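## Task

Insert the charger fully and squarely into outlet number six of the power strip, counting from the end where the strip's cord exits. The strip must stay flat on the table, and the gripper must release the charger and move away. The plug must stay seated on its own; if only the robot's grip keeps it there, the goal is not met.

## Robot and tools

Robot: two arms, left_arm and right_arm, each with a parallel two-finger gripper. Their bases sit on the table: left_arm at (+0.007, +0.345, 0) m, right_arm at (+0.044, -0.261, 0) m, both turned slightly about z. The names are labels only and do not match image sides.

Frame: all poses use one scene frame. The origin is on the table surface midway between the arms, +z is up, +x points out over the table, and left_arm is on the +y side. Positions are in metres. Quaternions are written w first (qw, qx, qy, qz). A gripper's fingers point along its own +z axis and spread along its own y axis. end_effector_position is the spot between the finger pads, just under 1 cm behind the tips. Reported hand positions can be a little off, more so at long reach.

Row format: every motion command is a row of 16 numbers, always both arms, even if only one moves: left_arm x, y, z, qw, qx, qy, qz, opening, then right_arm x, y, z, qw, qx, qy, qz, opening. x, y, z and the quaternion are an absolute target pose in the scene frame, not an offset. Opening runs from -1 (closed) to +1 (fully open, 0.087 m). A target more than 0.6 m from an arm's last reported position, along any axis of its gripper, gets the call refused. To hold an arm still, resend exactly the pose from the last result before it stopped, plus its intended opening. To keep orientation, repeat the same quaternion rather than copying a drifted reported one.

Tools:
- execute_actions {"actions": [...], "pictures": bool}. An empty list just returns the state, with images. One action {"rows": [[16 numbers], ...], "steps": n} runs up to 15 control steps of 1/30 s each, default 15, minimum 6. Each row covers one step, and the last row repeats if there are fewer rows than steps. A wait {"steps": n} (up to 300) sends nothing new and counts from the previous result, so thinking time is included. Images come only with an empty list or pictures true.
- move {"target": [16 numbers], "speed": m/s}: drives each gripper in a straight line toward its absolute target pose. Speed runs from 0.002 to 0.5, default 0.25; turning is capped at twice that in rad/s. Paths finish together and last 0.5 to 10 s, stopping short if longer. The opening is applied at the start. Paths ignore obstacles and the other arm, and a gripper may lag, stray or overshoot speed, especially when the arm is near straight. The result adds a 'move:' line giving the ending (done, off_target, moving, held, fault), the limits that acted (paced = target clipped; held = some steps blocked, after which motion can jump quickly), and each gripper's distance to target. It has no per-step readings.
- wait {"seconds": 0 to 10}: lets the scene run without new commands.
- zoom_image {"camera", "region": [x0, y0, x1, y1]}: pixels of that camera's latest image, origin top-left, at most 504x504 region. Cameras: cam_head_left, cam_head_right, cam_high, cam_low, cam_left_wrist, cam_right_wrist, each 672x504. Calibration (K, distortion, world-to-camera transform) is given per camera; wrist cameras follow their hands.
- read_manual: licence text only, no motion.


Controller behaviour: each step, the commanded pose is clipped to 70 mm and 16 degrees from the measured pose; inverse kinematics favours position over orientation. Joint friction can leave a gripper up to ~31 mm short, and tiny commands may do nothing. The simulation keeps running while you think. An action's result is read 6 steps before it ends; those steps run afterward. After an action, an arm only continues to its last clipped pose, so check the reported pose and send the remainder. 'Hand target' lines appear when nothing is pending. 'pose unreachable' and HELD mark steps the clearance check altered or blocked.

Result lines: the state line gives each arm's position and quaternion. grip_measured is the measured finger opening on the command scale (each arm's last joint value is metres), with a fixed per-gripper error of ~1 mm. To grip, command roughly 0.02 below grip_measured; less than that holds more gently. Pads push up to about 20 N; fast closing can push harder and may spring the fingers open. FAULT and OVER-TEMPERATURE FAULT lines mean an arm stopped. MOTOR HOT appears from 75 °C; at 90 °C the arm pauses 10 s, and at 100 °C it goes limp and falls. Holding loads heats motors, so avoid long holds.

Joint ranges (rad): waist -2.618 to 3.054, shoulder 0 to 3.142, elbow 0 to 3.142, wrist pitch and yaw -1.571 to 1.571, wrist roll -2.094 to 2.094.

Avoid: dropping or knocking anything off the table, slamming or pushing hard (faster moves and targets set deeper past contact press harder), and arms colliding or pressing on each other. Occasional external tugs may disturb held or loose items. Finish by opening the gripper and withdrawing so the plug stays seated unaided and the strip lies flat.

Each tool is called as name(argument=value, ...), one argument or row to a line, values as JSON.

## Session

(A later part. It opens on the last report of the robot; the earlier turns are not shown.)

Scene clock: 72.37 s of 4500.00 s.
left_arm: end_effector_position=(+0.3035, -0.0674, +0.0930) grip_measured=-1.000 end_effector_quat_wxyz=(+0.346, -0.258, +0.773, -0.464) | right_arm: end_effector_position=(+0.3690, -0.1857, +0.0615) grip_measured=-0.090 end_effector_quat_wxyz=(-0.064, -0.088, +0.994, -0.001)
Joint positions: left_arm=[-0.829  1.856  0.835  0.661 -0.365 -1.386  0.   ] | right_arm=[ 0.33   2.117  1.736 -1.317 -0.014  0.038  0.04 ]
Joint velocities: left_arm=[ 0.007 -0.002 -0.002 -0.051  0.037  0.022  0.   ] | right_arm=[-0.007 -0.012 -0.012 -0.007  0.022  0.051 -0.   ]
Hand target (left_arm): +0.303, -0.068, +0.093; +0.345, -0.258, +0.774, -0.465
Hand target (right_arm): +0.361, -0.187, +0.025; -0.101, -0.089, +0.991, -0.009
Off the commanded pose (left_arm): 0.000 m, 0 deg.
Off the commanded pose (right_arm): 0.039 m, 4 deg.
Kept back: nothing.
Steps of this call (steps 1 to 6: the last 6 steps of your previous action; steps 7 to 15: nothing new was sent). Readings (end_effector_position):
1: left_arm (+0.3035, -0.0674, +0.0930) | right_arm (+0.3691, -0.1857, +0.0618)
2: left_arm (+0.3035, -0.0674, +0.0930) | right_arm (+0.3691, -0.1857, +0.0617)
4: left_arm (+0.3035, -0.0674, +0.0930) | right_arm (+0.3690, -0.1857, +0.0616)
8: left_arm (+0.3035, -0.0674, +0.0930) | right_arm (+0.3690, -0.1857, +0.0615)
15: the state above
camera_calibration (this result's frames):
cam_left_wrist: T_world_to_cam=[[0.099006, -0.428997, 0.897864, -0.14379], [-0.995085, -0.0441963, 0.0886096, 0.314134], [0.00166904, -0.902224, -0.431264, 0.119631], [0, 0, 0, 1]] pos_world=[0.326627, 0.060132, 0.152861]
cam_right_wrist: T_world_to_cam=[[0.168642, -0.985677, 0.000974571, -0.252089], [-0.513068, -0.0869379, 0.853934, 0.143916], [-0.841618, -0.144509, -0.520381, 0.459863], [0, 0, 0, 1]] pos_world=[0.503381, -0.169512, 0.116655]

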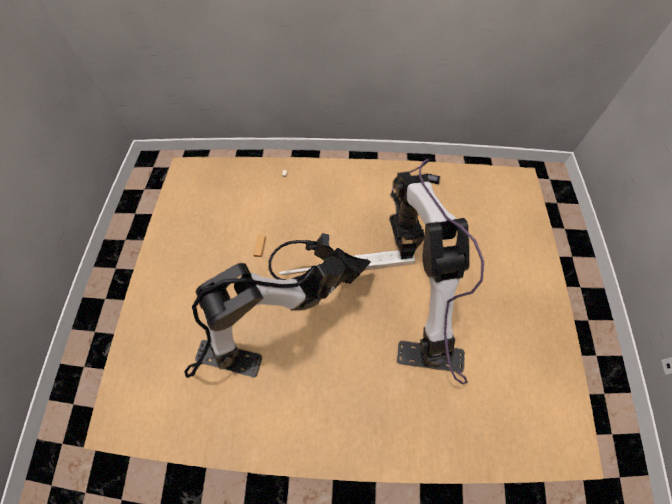

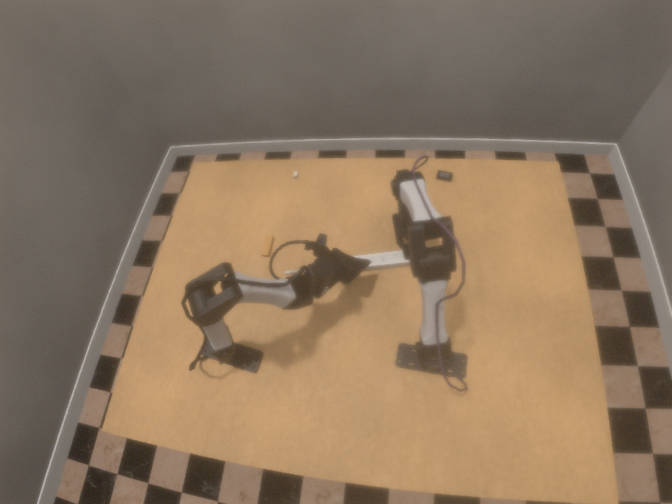

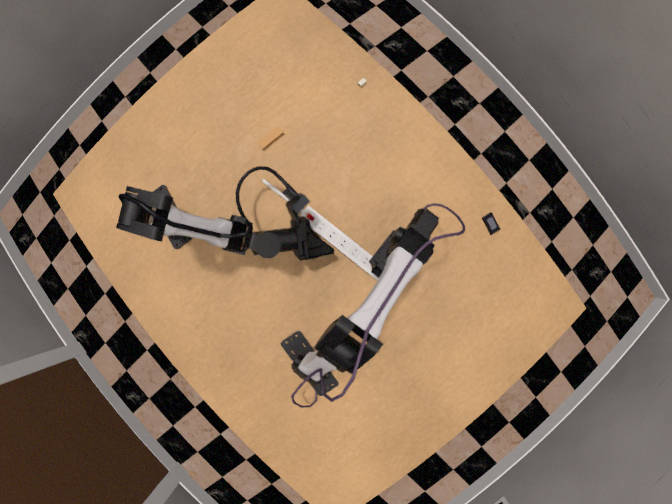

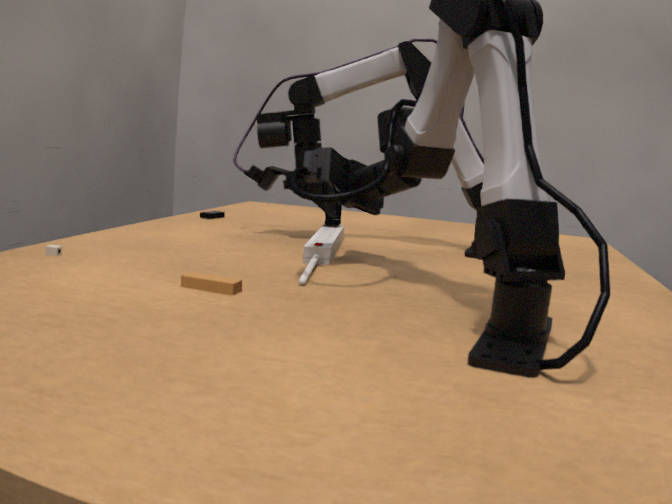

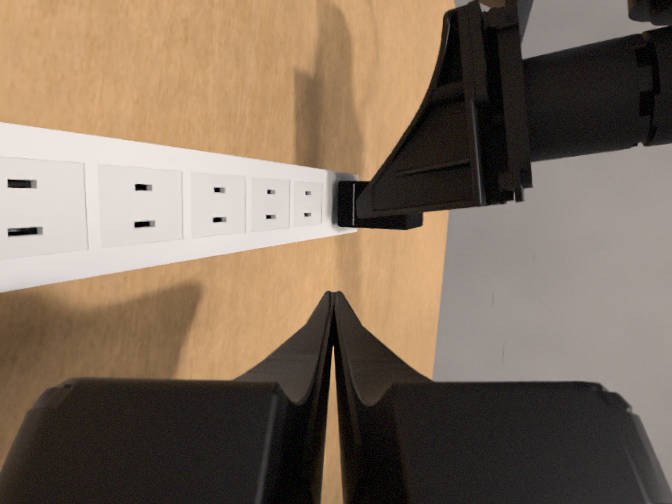

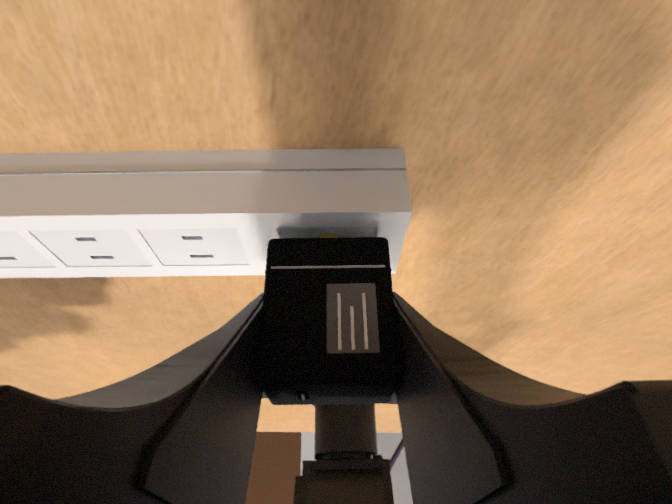

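execute_actions(
  actions=[
    {"rows": [[0.3032,-0.0677,0.0929,0.345,-0.258,0.774,-0.465,-1, 0.36383,-0.18693,0.02243,-0.09917,-0.08931,0.99102,-0.00893,-0.13],[0.3032,-0.0677,0.0929,0.345,-0.258,0.774,-0.465,-1, 0.36446,-0.18679,0.02223,-0.09783,-0.08931,0.99114,-0.00881,-0.13],[0.3032,-0.0677,0.0929,0.345,-0.258,0.774,-0.465,-1, 0.36509,-0.18664,0.02204,-0.09650,-0.08932,0.99126,-0.00869,-0.13],[0.3032,-0.0677,0.0929,0.345,-0.258,0.774,-0.465,-1, 0.36572,-0.18650,0.02185,-0.09517,-0.08933,0.99138,-0.00857,-0.13],[0.3032,-0.0677,0.0929,0.345,-0.258,0.774,-0.465,-1, 0.36635,-0.18635,0.02165,-0.09383,-0.08933,0.99150,-0.00845,-0.13],[0.3032,-0.0677,0.0929,0.345,-0.258,0.774,-0.465,-1, 0.36698,-0.18620,0.02146,-0.09250,-0.08934,0.99162,-0.00833,-0.13],[0.3032,-0.0677,0.0929,0.345,-0.258,0.774,-0.465,-1, 0.36761,-0.18606,0.02127,-0.09117,-0.08935,0.99174,-0.00821,-0.13],[0.3032,-0.0677,0.0929,0.345,-0.258,0.774,-0.465,-1, 0.36824,-0.18591,0.02107,-0.08983,-0.08935,0.99186,-0.00809,-0.13],[0.3032,-0.0677,0.0929,0.345,-0.258,0.774,-0.465,-1, 0.36887,-0.18577,0.02088,-0.08850,-0.08936,0.99198,-0.00797,-0.13],[0.3032,-0.0677,0.0929,0.345,-0.258,0.774,-0.465,-1, 0.36950,-0.18562,0.02069,-0.08717,-0.08937,0.99210,-0.00785,-0.13],[0.3032,-0.0677,0.0929,0.345,-0.258,0.774,-0.465,-1, 0.37013,-0.18547,0.02049,-0.08583,-0.08937,0.99222,-0.00773,-0.13],[0.3032,-0.0677,0.0929,0.345,-0.258,0.774,-0.465,-1, 0.37076,-0.18533,0.02030,-0.08450,-0.08938,0.99234,-0.00761,-0.13],[0.3032,-0.0677,0.0929,0.345,-0.258,0.774,-0.465,-1, 0.37139,-0.18518,0.02011,-0.08317,-0.08939,0.99246,-0.00749,-0.13],[0.3032,-0.0677,0.0929,0.345,-0.258,0.774,-0.465,-1, 0.37202,-0.18504,0.01991,-0.08183,-0.08939,0.99258,-0.00737,-0.13],[0.3032,-0.0677,0.0929,0.345,-0.258,0.774,-0.465,-1, 0.37265,-0.18489,0.01972,-0.08050,-0.08940,0.99271,-0.00725,-0.13]], "steps": 15},
  ],
)

execute_actions(
  actions=[
    {"steps": 15},
  ],
)

Scene clock: 74.87 s of 4500.00 s.
left_arm: end_effector_position=(+0.3035, -0.0674, +0.0930) grip_measured=-1.000 end_effector_quat_wxyz=(+0.346, -0.258, +0.773, -0.464) | right_arm: end_effector_position=(+0.3690, -0.1857, +0.0615) grip_measured=-0.090 end_effector_quat_wxyz=(-0.064, -0.088, +0.994, -0.001)
Joint positions: left_arm=[-0.829  1.856  0.835  0.661 -0.365 -1.386  0.   ] | right_arm=[ 0.33   2.117  1.736 -1.317 -0.014  0.038  0.04 ]
Joint velocities: left_arm=[-0.002 -0.012  0.002 -0.037  0.007 -0.037  0.   ] | right_arm=[-0.002 -0.017  0.002 -0.037  0.007 -0.022  0.   ]
Steps of this call (steps 1 to 66: nothing new was sent; steps 67 to 75: the first 9 steps of this action). Readings (end_effector_position):
67: left_arm (+0.3035, -0.0674, +0.0930) | right_arm (+0.3690, -0.1857, +0.0615)
68: left_arm (+0.3035, -0.0674, +0.0930) | right_arm (+0.3690, -0.1857, +0.0615)
70: left_arm (+0.3035, -0.0674, +0.0930) | right_arm (+0.3690, -0.1857, +0.0615)
74: left_arm (+0.3035, -0.0674, +0.0930) | right_arm (+0.3690, -0.1857, +0.0615)
75: the state above

Scene clock: 75.37 s of 4500.00 s.
left_arm: end_effector_position=(+0.3035, -0.0674, +0.0930) grip_measured=-1.000 end_effector_quat_wxyz=(+0.346, -0.258, +0.773, -0.464) | right_arm: end_effector_position=(+0.3689, -0.1857, +0.0562) grip_measured=-0.090 end_effector_quat_wxyz=(-0.068, -0.088, +0.994, -0.001)
Joint positions: left_arm=[-0.829  1.856  0.835  0.661 -0.365 -1.386  0.   ] | right_arm=[ 0.33   2.128  1.73  -1.308 -0.014  0.039  0.04 ]
Joint velocities: left_arm=[-0.017 -0.012 -0.007  0.037  0.007 -0.051  0.   ] | right_arm=[-0.007 -0.027 -0.007  0.022 -0.051 -0.007 -0.001]
Hand target (left_arm): +0.303, -0.068, +0.093; +0.345, -0.258, +0.774, -0.465
Hand target (right_arm): +0.370, -0.185, +0.022; -0.081, -0.089, +0.993, -0.007
Off the commanded pose (left_arm): 0.000 m, 0 deg.
Off the commanded pose (right_arm): 0.037 m, 2 deg.
Kept back: nothing.
Steps of this call (steps 1 to 6: the last 6 steps of your previous action; steps 7 to 15: nothing new was sent). Readings (end_effector_position):
1: left_arm (+0.3035, -0.0674, +0.0930) | right_arm (+0.3691, -0.1857, +0.0614)
2: left_arm (+0.3035, -0.0674, +0.0930) | right_arm (+0.3691, -0.1857, +0.0614)
4: left_arm (+0.3035, -0.0674, +0.0930) | right_arm (+0.3693, -0.1856, +0.0605)
8: left_arm (+0.3035, -0.0674, +0.0930) | right_arm (+0.3689, -0.1857, +0.0562)
15: the state above

execute_actions(
  actions=[
    {"rows": [[0.3032,-0.0677,0.0929,0.345,-0.258,0.774,-0.465,-1, 0.3722,-0.1850,0.0240,-0.0790,-0.0893,0.9928,-0.0065,-0.13],[0.3032,-0.0677,0.0929,0.345,-0.258,0.774,-0.465,-1, 0.3718,-0.1851,0.0280,-0.0776,-0.0891,0.9930,-0.0058,-0.13],[0.3032,-0.0677,0.0929,0.345,-0.258,0.774,-0.465,-1, 0.3714,-0.1852,0.0320,-0.0762,-0.0890,0.9931,-0.0051,-0.13],[0.3032,-0.0677,0.0929,0.345,-0.258,0.774,-0.465,-1, 0.3710,-0.1853,0.0360,-0.0748,-0.0888,0.9932,-0.0044,-0.13],[0.3032,-0.0677,0.0929,0.345,-0.258,0.774,-0.465,-1, 0.3706,-0.1853,0.0400,-0.0734,-0.0887,0.9933,-0.0037,-0.13],[0.3032,-0.0677,0.0929,0.345,-0.258,0.774,-0.465,-1, 0.3702,-0.1854,0.0440,-0.0720,-0.0885,0.9935,-0.0030,-0.13],[0.3032,-0.0677,0.0929,0.345,-0.258,0.774,-0.465,-1, 0.3698,-0.1855,0.0480,-0.0706,-0.0883,0.9936,-0.0023,-0.13],[0.3032,-0.0677,0.0929,0.345,-0.258,0.774,-0.465,-1, 0.3694,-0.1856,0.0520,-0.0692,-0.0882,0.9937,-0.0016,-0.13],[0.3032,-0.0677,0.0929,0.345,-0.258,0.774,-0.465,-1, 0.3689,-0.1857,0.0550,-0.0680,-0.0880,0.9938,-0.0010,-0.13]], "steps": 15},
  ],
  pictures=true,
)

zoom_image(
  camera="cam_left_wrist",
  region=[290, 160, 430, 245],
)

zoom_image(
  camera="cam_right_wrist",
  region=[250, 190, 420, 290],
)

Scene clock: 76.30 s of 4500.00 s.
left_arm: end_effector_position=(+0.3035, -0.0674, +0.0930) grip_measured=-1.000 end_effector_quat_wxyz=(+0.346, -0.258, +0.773, -0.464) | right_arm: end_effector_position=(+0.3689, -0.1857, +0.0574) grip_measured=-0.090 end_effector_quat_wxyz=(-0.067, -0.088, +0.994, -0.001)
Joint positions: left_arm=[-0.829  1.856  0.835  0.661 -0.365 -1.386  0.   ] | right_arm=[ 0.33   2.125  1.73  -1.308 -0.014  0.039  0.04 ]
Joint velocities: left_arm=[-0.002 -0.012  0.002 -0.007 -0.037 -0.022  0.   ] | right_arm=[-0.002 -0.012  0.002 -0.007 -0.081  0.007  0.   ]
Steps of this call (steps 1 to 19: nothing new was sent; steps 20 to 28: the first 9 steps of this action). Readings (end_effector_position):
20: left_arm (+0.3035, -0.0674, +0.0930) | right_arm (+0.3689, -0.1857, +0.0562)
21: left_arm (+0.3035, -0.0674, +0.0930) | right_arm (+0.3689, -0.1857, +0.0562)
23: left_arm (+0.3035, -0.0674, +0.0930) | right_arm (+0.3689, -0.1857, +0.0565)
27: left_arm (+0.3035, -0.0674, +0.0930) | right_arm (+0.3689, -0.1857, +0.0573)
28: the state above
camera_calibration (this result's frames):
cam_left_wrist: T_world_to_cam=[[0.099006, -0.428997, 0.897864, -0.14379], [-0.995085, -0.0441963, 0.0886096, 0.314134], [0.00166904, -0.902224, -0.431264, 0.119631], [0, 0, 0, 1]] pos_world=[0.326627, 0.060132, 0.152861]
cam_right_wrist: T_world_to_cam=[[0.167902, -0.985803, 0.00132589, -0.251828], [-0.508681, -0.0854865, 0.856701, 0.145852], [-0.844425, -0.144517, -0.515812, 0.458436], [0, 0, 0, 1]] pos_world=[0.503589, -0.169533, 0.111849]

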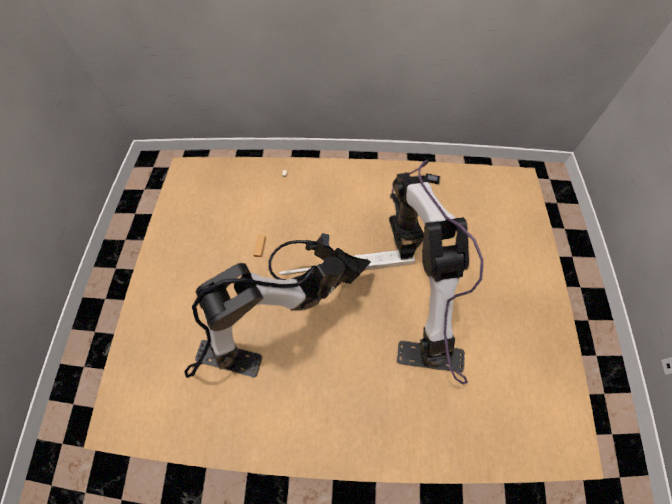

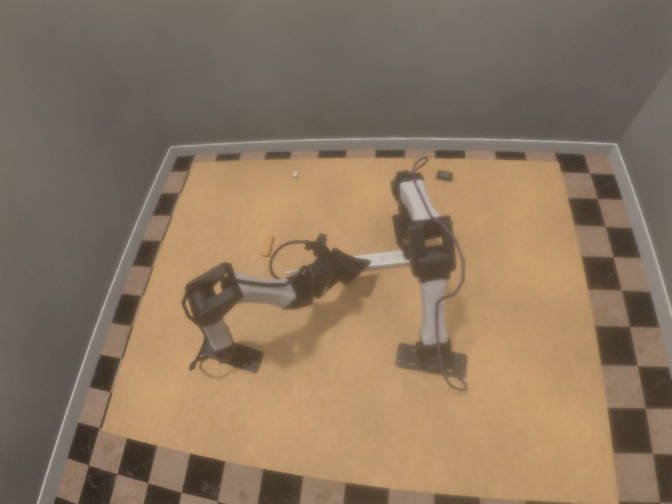

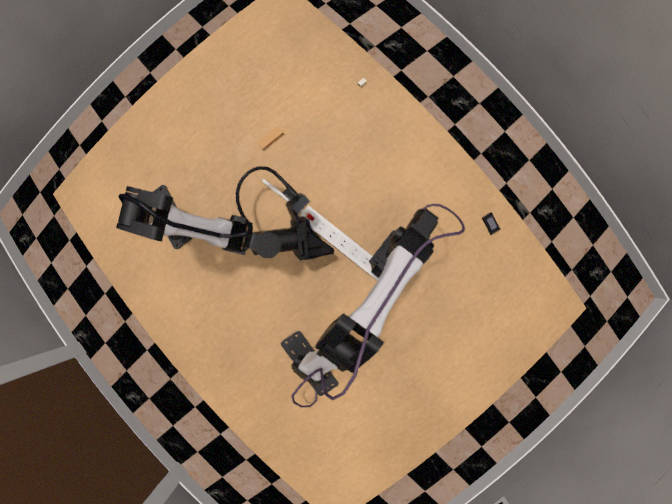

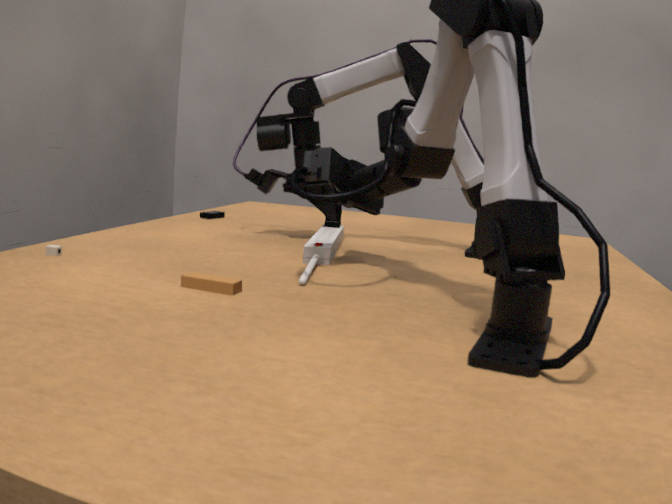

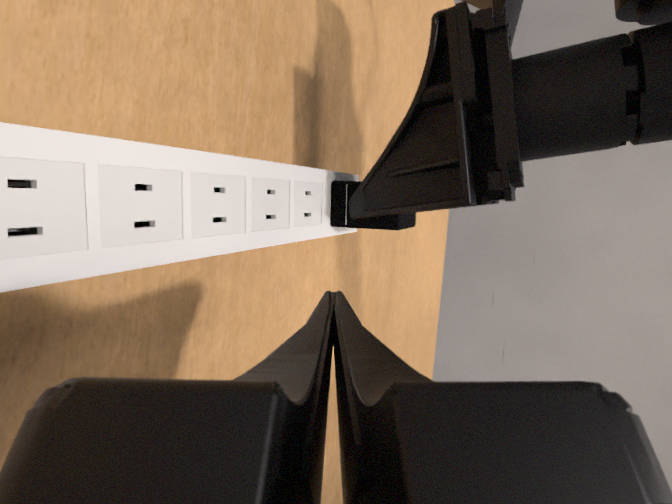

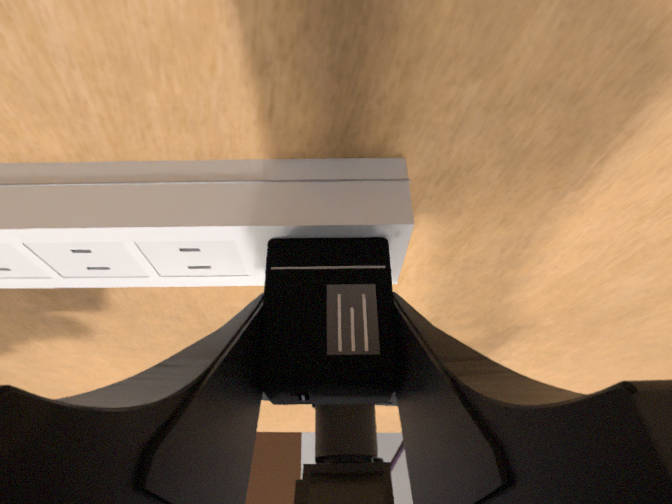

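Region (290, 160, 430, 245) of cam_left_wrist's 672x504 image, scaled by 3.600, with more detail than that image has; it fills the top 306 rows of this view, and the rest is white.

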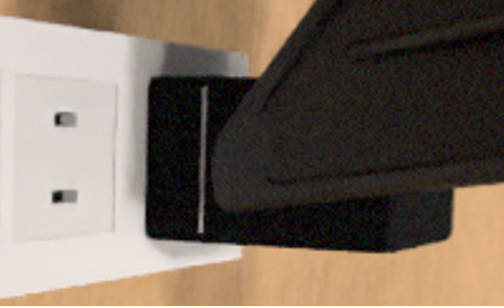

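Region (250, 190, 420, 290) of cam_right_wrist's 672x504 image, scaled by 2.965, with more detail than that image has; it fills the top 296 rows of this view, and the rest is white.

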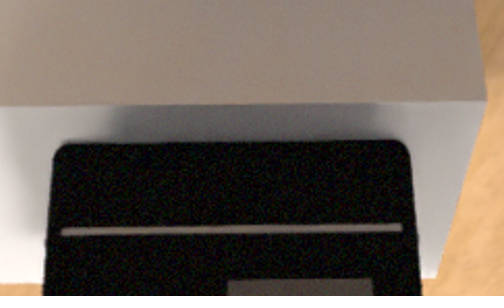

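execute_actions(
  actions=[
    {"rows": [[0.3032,-0.0677,0.0929,0.345,-0.258,0.774,-0.465,-1, 0.3689,-0.1857,0.0570,-0.0670,-0.0880,0.9938,-0.0010,0.5]], "steps": 12},
  ],
)

move(
  target=[0.28,0.02,0.16,0.345,-0.258,0.774,-0.465,-1, 0.372,-0.185,0.16,-0.0670,-0.0880,0.9938,-0.0010,0.5],
  speed=0.15,
)

Scene clock: 76.73 s of 4500.00 s.
left_arm: end_effector_position=(+0.3035, -0.0674, +0.0930) grip_measured=-1.000 end_effector_quat_wxyz=(+0.346, -0.258, +0.773, -0.464) | right_arm: end_effector_position=(+0.3689, -0.1857, +0.0570) grip_measured=+0.499 end_effector_quat_wxyz=(-0.067, -0.088, +0.994, -0.001)
Joint positions: left_arm=[-0.829  1.856  0.835  0.661 -0.365 -1.386  0.   ] | right_arm=[ 0.33   2.126  1.73  -1.308 -0.014  0.039  0.066]
Joint velocities: left_arm=[-0.002 -0.022 -0.002 -0.037 -0.051  0.066  0.   ] | right_arm=[ 0.002 -0.017  0.007 -0.007 -0.022 -0.051  0.002]
Off your previous action's commanded pose (left_arm): 0.000 m, 0 deg at its last step (step 6 of this call).
Off your previous action's commanded pose (right_arm): 0.002 m, 0 deg at its last step (step 6 of this call).
Steps of this call (steps 1 to 6: the last 6 steps of your previous action; step 7: nothing new was sent; steps 8 to 13: the first 6 steps of this action). Readings (end_effector_position):
8: left_arm (+0.3035, -0.0674, +0.0930) | right_arm (+0.3689, -0.1857, +0.0574)
9: left_arm (+0.3035, -0.0674, +0.0930) | right_arm (+0.3689, -0.1857, +0.0571)
11: left_arm (+0.3035, -0.0674, +0.0930) | right_arm (+0.3689, -0.1857, +0.0570)
13: the state above

Scene clock: 78.37 s of 4500.00 s.
left_arm: end_effector_position=(+0.2829, +0.0130, +0.1712) grip_measured=-1.000 end_effector_quat_wxyz=(+0.347, -0.258, +0.764, -0.478) | right_arm: end_effector_position=(+0.3691, -0.1856, +0.1536) grip_measured=+0.500 end_effector_quat_wxyz=(-0.018, -0.089, +0.996, +0.005)
Joint positions: left_arm=[-0.726  1.37   0.664  0.388 -0.262 -1.354  0.   ] | right_arm=[ 0.33   2.032  1.997 -1.571 -0.014  0.039  0.066]
Joint velocities: left_arm=[-0.017  0.012  0.002 -0.007  0.007  0.007  0.   ] | right_arm=[ 0.002  0.002  0.007  0.007 -0.007  0.007 -0.   ]
Hand target (left_arm): +0.281, +0.020, +0.160; +0.344, -0.258, +0.774, -0.465
Hand target (right_arm): +0.369, -0.186, +0.160; -0.012, -0.089, +0.996, +0.006
Off your previous action's commanded pose (left_arm): 0.000 m, 0 deg at its last step (step 6 of this call).
Off your previous action's commanded pose (right_arm): 0.000 m, 0 deg at its last step (step 6 of this call).
Off the commanded pose (left_arm): 0.014 m, 2 deg.
Off the commanded pose (right_arm): 0.007 m, 6 deg.
joint sent to its limit (right arm) — the command would take joint 4 (wrist pitch) past its lower limit, so that joint was sent only as far as its limit.
Kept back: nothing.
move: off_target (left_arm, right_arm)
camera_calibration (this result's frames):
cam_left_wrist: T_world_to_cam=[[0.0837265, -0.402993, 0.911365, -0.175753], [-0.996476, -0.0384339, 0.0745507, 0.292971], [0.00498389, -0.914396, -0.404791, 0.220679], [0, 0, 0, 1]] pos_world=[0.305554, 0.14222, 0.227663]
cam_right_wrist: T_world_to_cam=[[0.167998, -0.985782, -0.00331962, -0.251266], [-0.587867, -0.102887, 0.802388, 0.0978036], [-0.791321, -0.132848, -0.596794, 0.503224], [0, 0, 0, 1]] pos_world=[0.497919, -0.170779, 0.22101]

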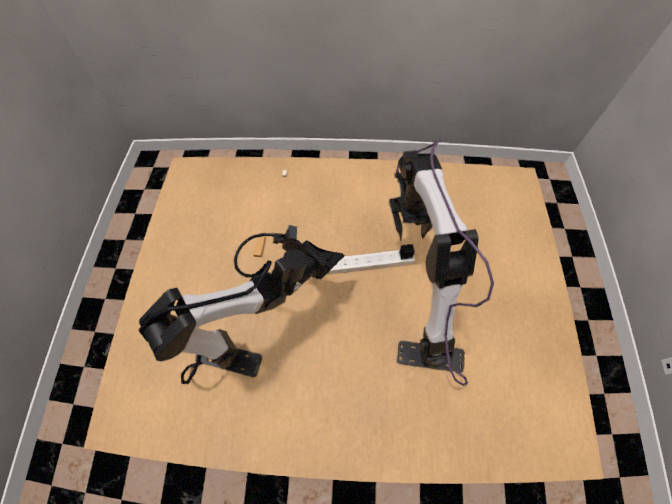

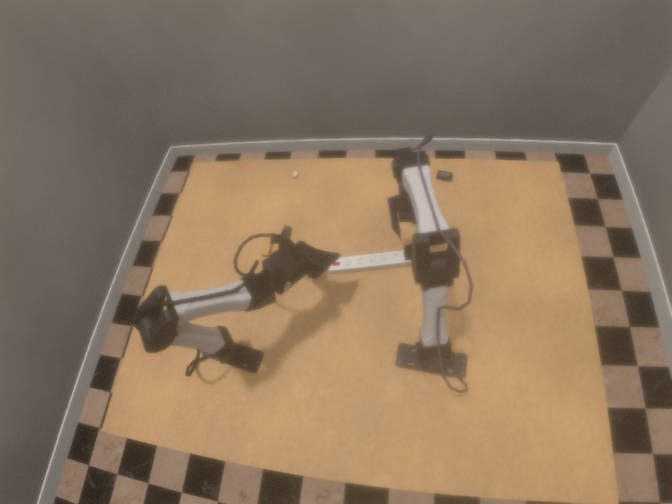

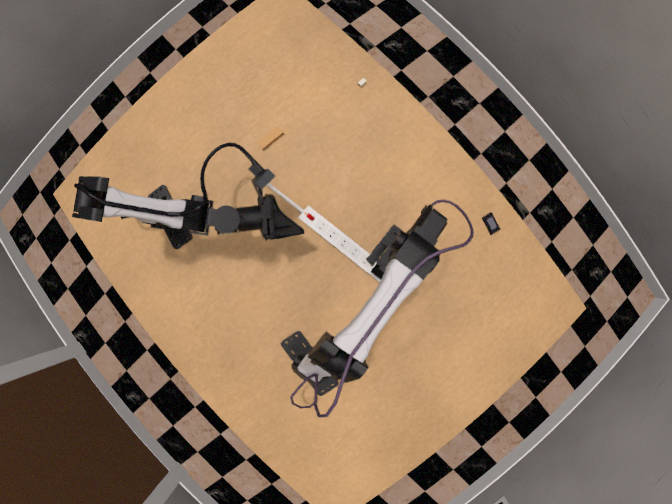

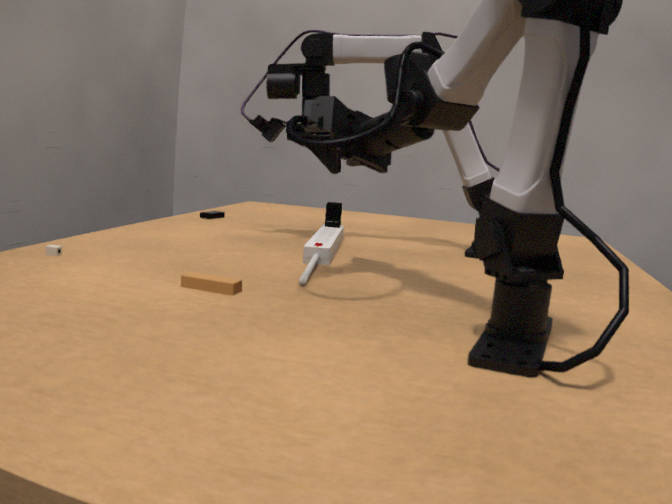

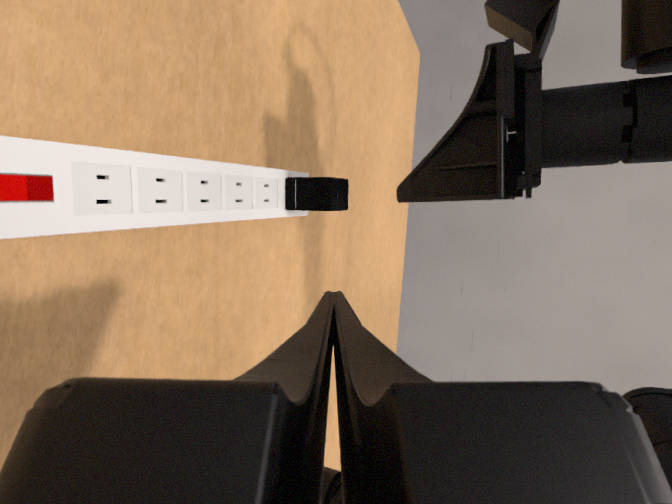

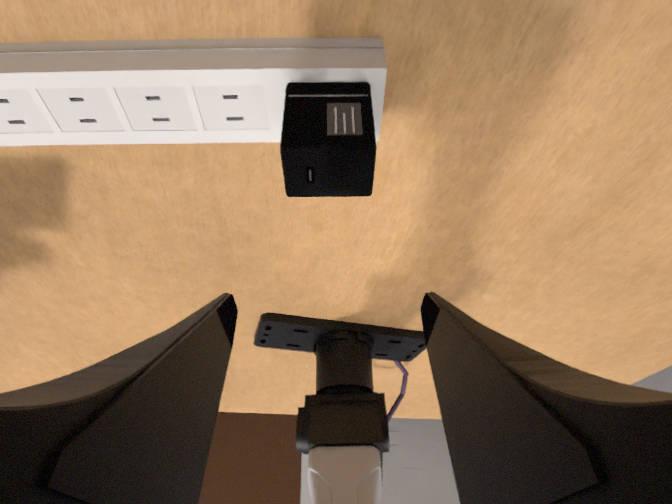

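move(
  target=[0.26,0.08,0.19,0.347,-0.258,0.764,-0.478,-1, 0.33,-0.27,0.18,0.05,-0.0880,0.9948,0.0,0.5],
  speed=0.2,
)

zoom_image(
  camera="cam_left_wrist",
  region=[200, 130, 400, 260],
)

Scene clock: 79.80 s of 4500.00 s.
left_arm: end_effector_position=(+0.2633, +0.0738, +0.2014) grip_measured=-1.000 end_effector_quat_wxyz=(+0.350, -0.258, +0.756, -0.490) | right_arm: end_effector_position=(+0.3302, -0.2685, +0.1809) grip_measured=+0.500 end_effector_quat_wxyz=(+0.046, -0.088, +0.995, -0.000)
Joint positions: left_arm=[-0.61   1.042  0.563  0.197 -0.149 -1.322  0.   ] | right_arm=[ 0.109  1.719  1.713 -1.472 -0.008 -0.18   0.066]
Joint velocities: left_arm=[ 0.007  0.007 -0.002 -0.007  0.022  0.007  0.   ] | right_arm=[-0.002 -0.007 -0.002 -0.007 -0.022 -0.037  0.001]
Hand target (left_arm): +0.261, +0.080, +0.190; +0.347, -0.259, +0.764, -0.479
Hand target (right_arm): +0.331, -0.270, +0.180; +0.052, -0.089, +0.995, -0.001
Off the commanded pose (left_arm): 0.013 m, 2 deg.
Off the commanded pose (right_arm): 0.002 m, 0 deg.
Kept back: nothing.
move: off_target (left_arm)
camera_calibration (this result's frames):
cam_left_wrist: T_world_to_cam=[[0.0677026, -0.381074, 0.922062, -0.176669], [-0.99766, -0.0346478, 0.058934, 0.276667], [0.00948918, -0.923895, -0.382529, 0.283606], [0, 0, 0, 1]] pos_world=[0.285289, 0.204284, 0.255083]
cam_right_wrist: T_world_to_cam=[[0.166159, -0.985952, 0.0170071, -0.329421], [-0.68681, -0.103336, 0.719453, 0.0921225], [-0.707589, -0.131224, -0.694333, 0.468194], [0, 0, 0, 1]] pos_world=[0.449296, -0.253835, 0.264407]

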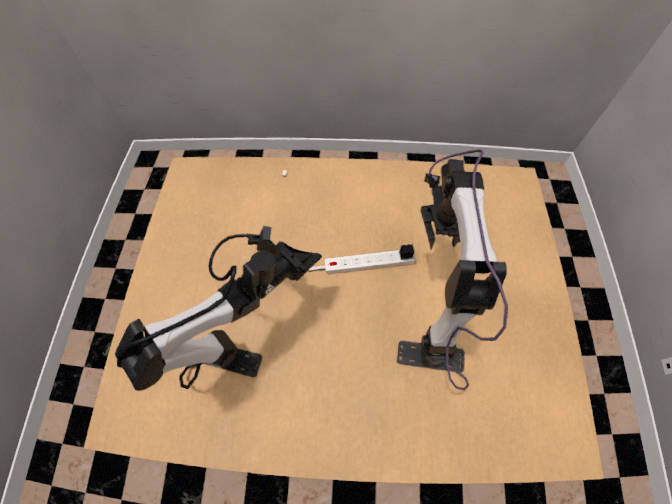

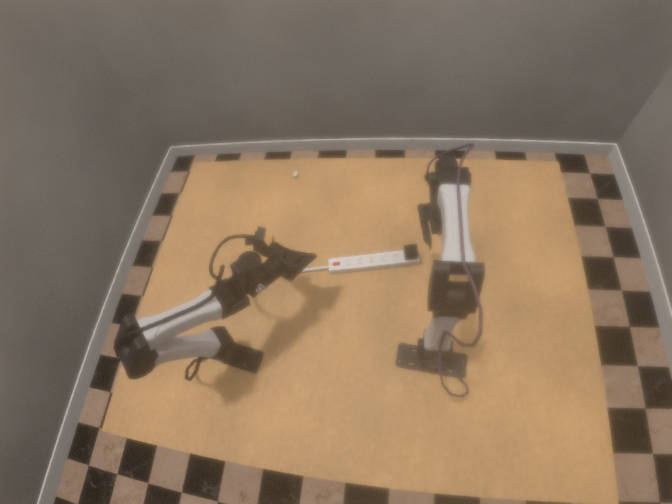

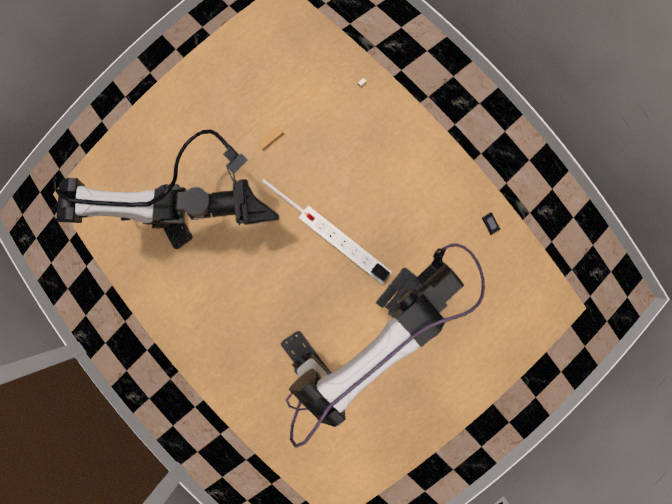

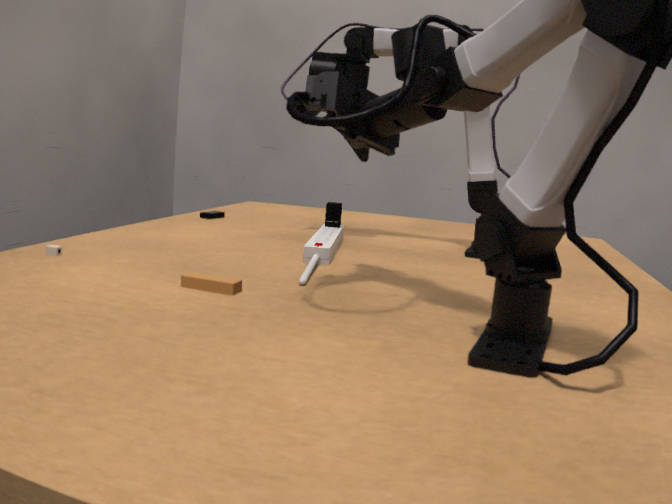

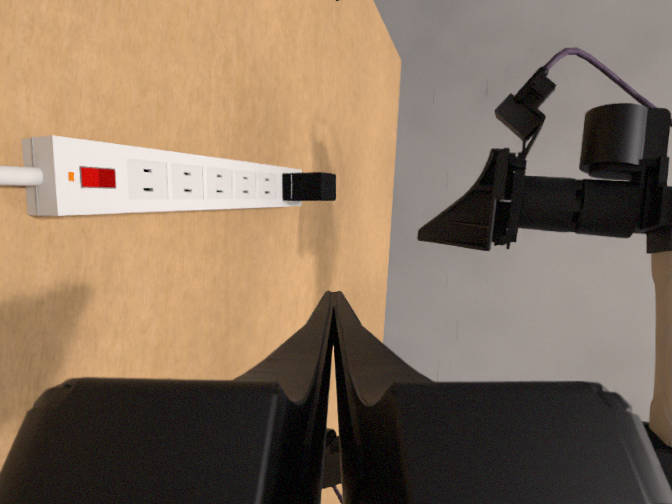

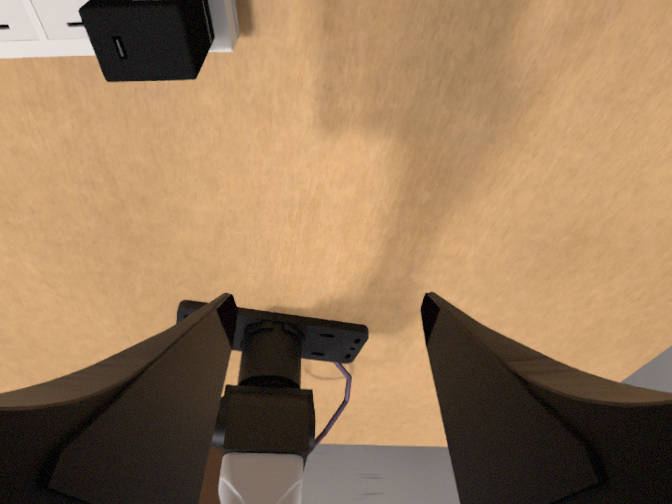

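Region (200, 130, 400, 260) of cam_left_wrist's 672x504 image, scaled by 2.520, with more detail than that image has; it fills the top 328 rows of this view, and the rest is white.

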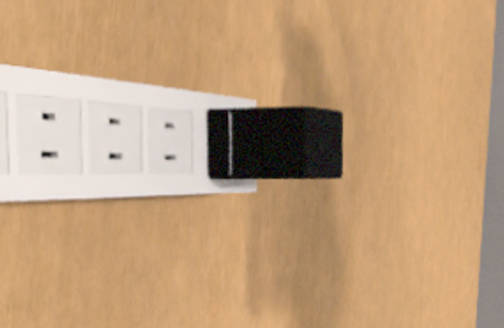

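The charger is seated flush in the sixth outlet and both arms are clear.

finished_scene(
  scene=1,
)

The scene is finished: the task was done.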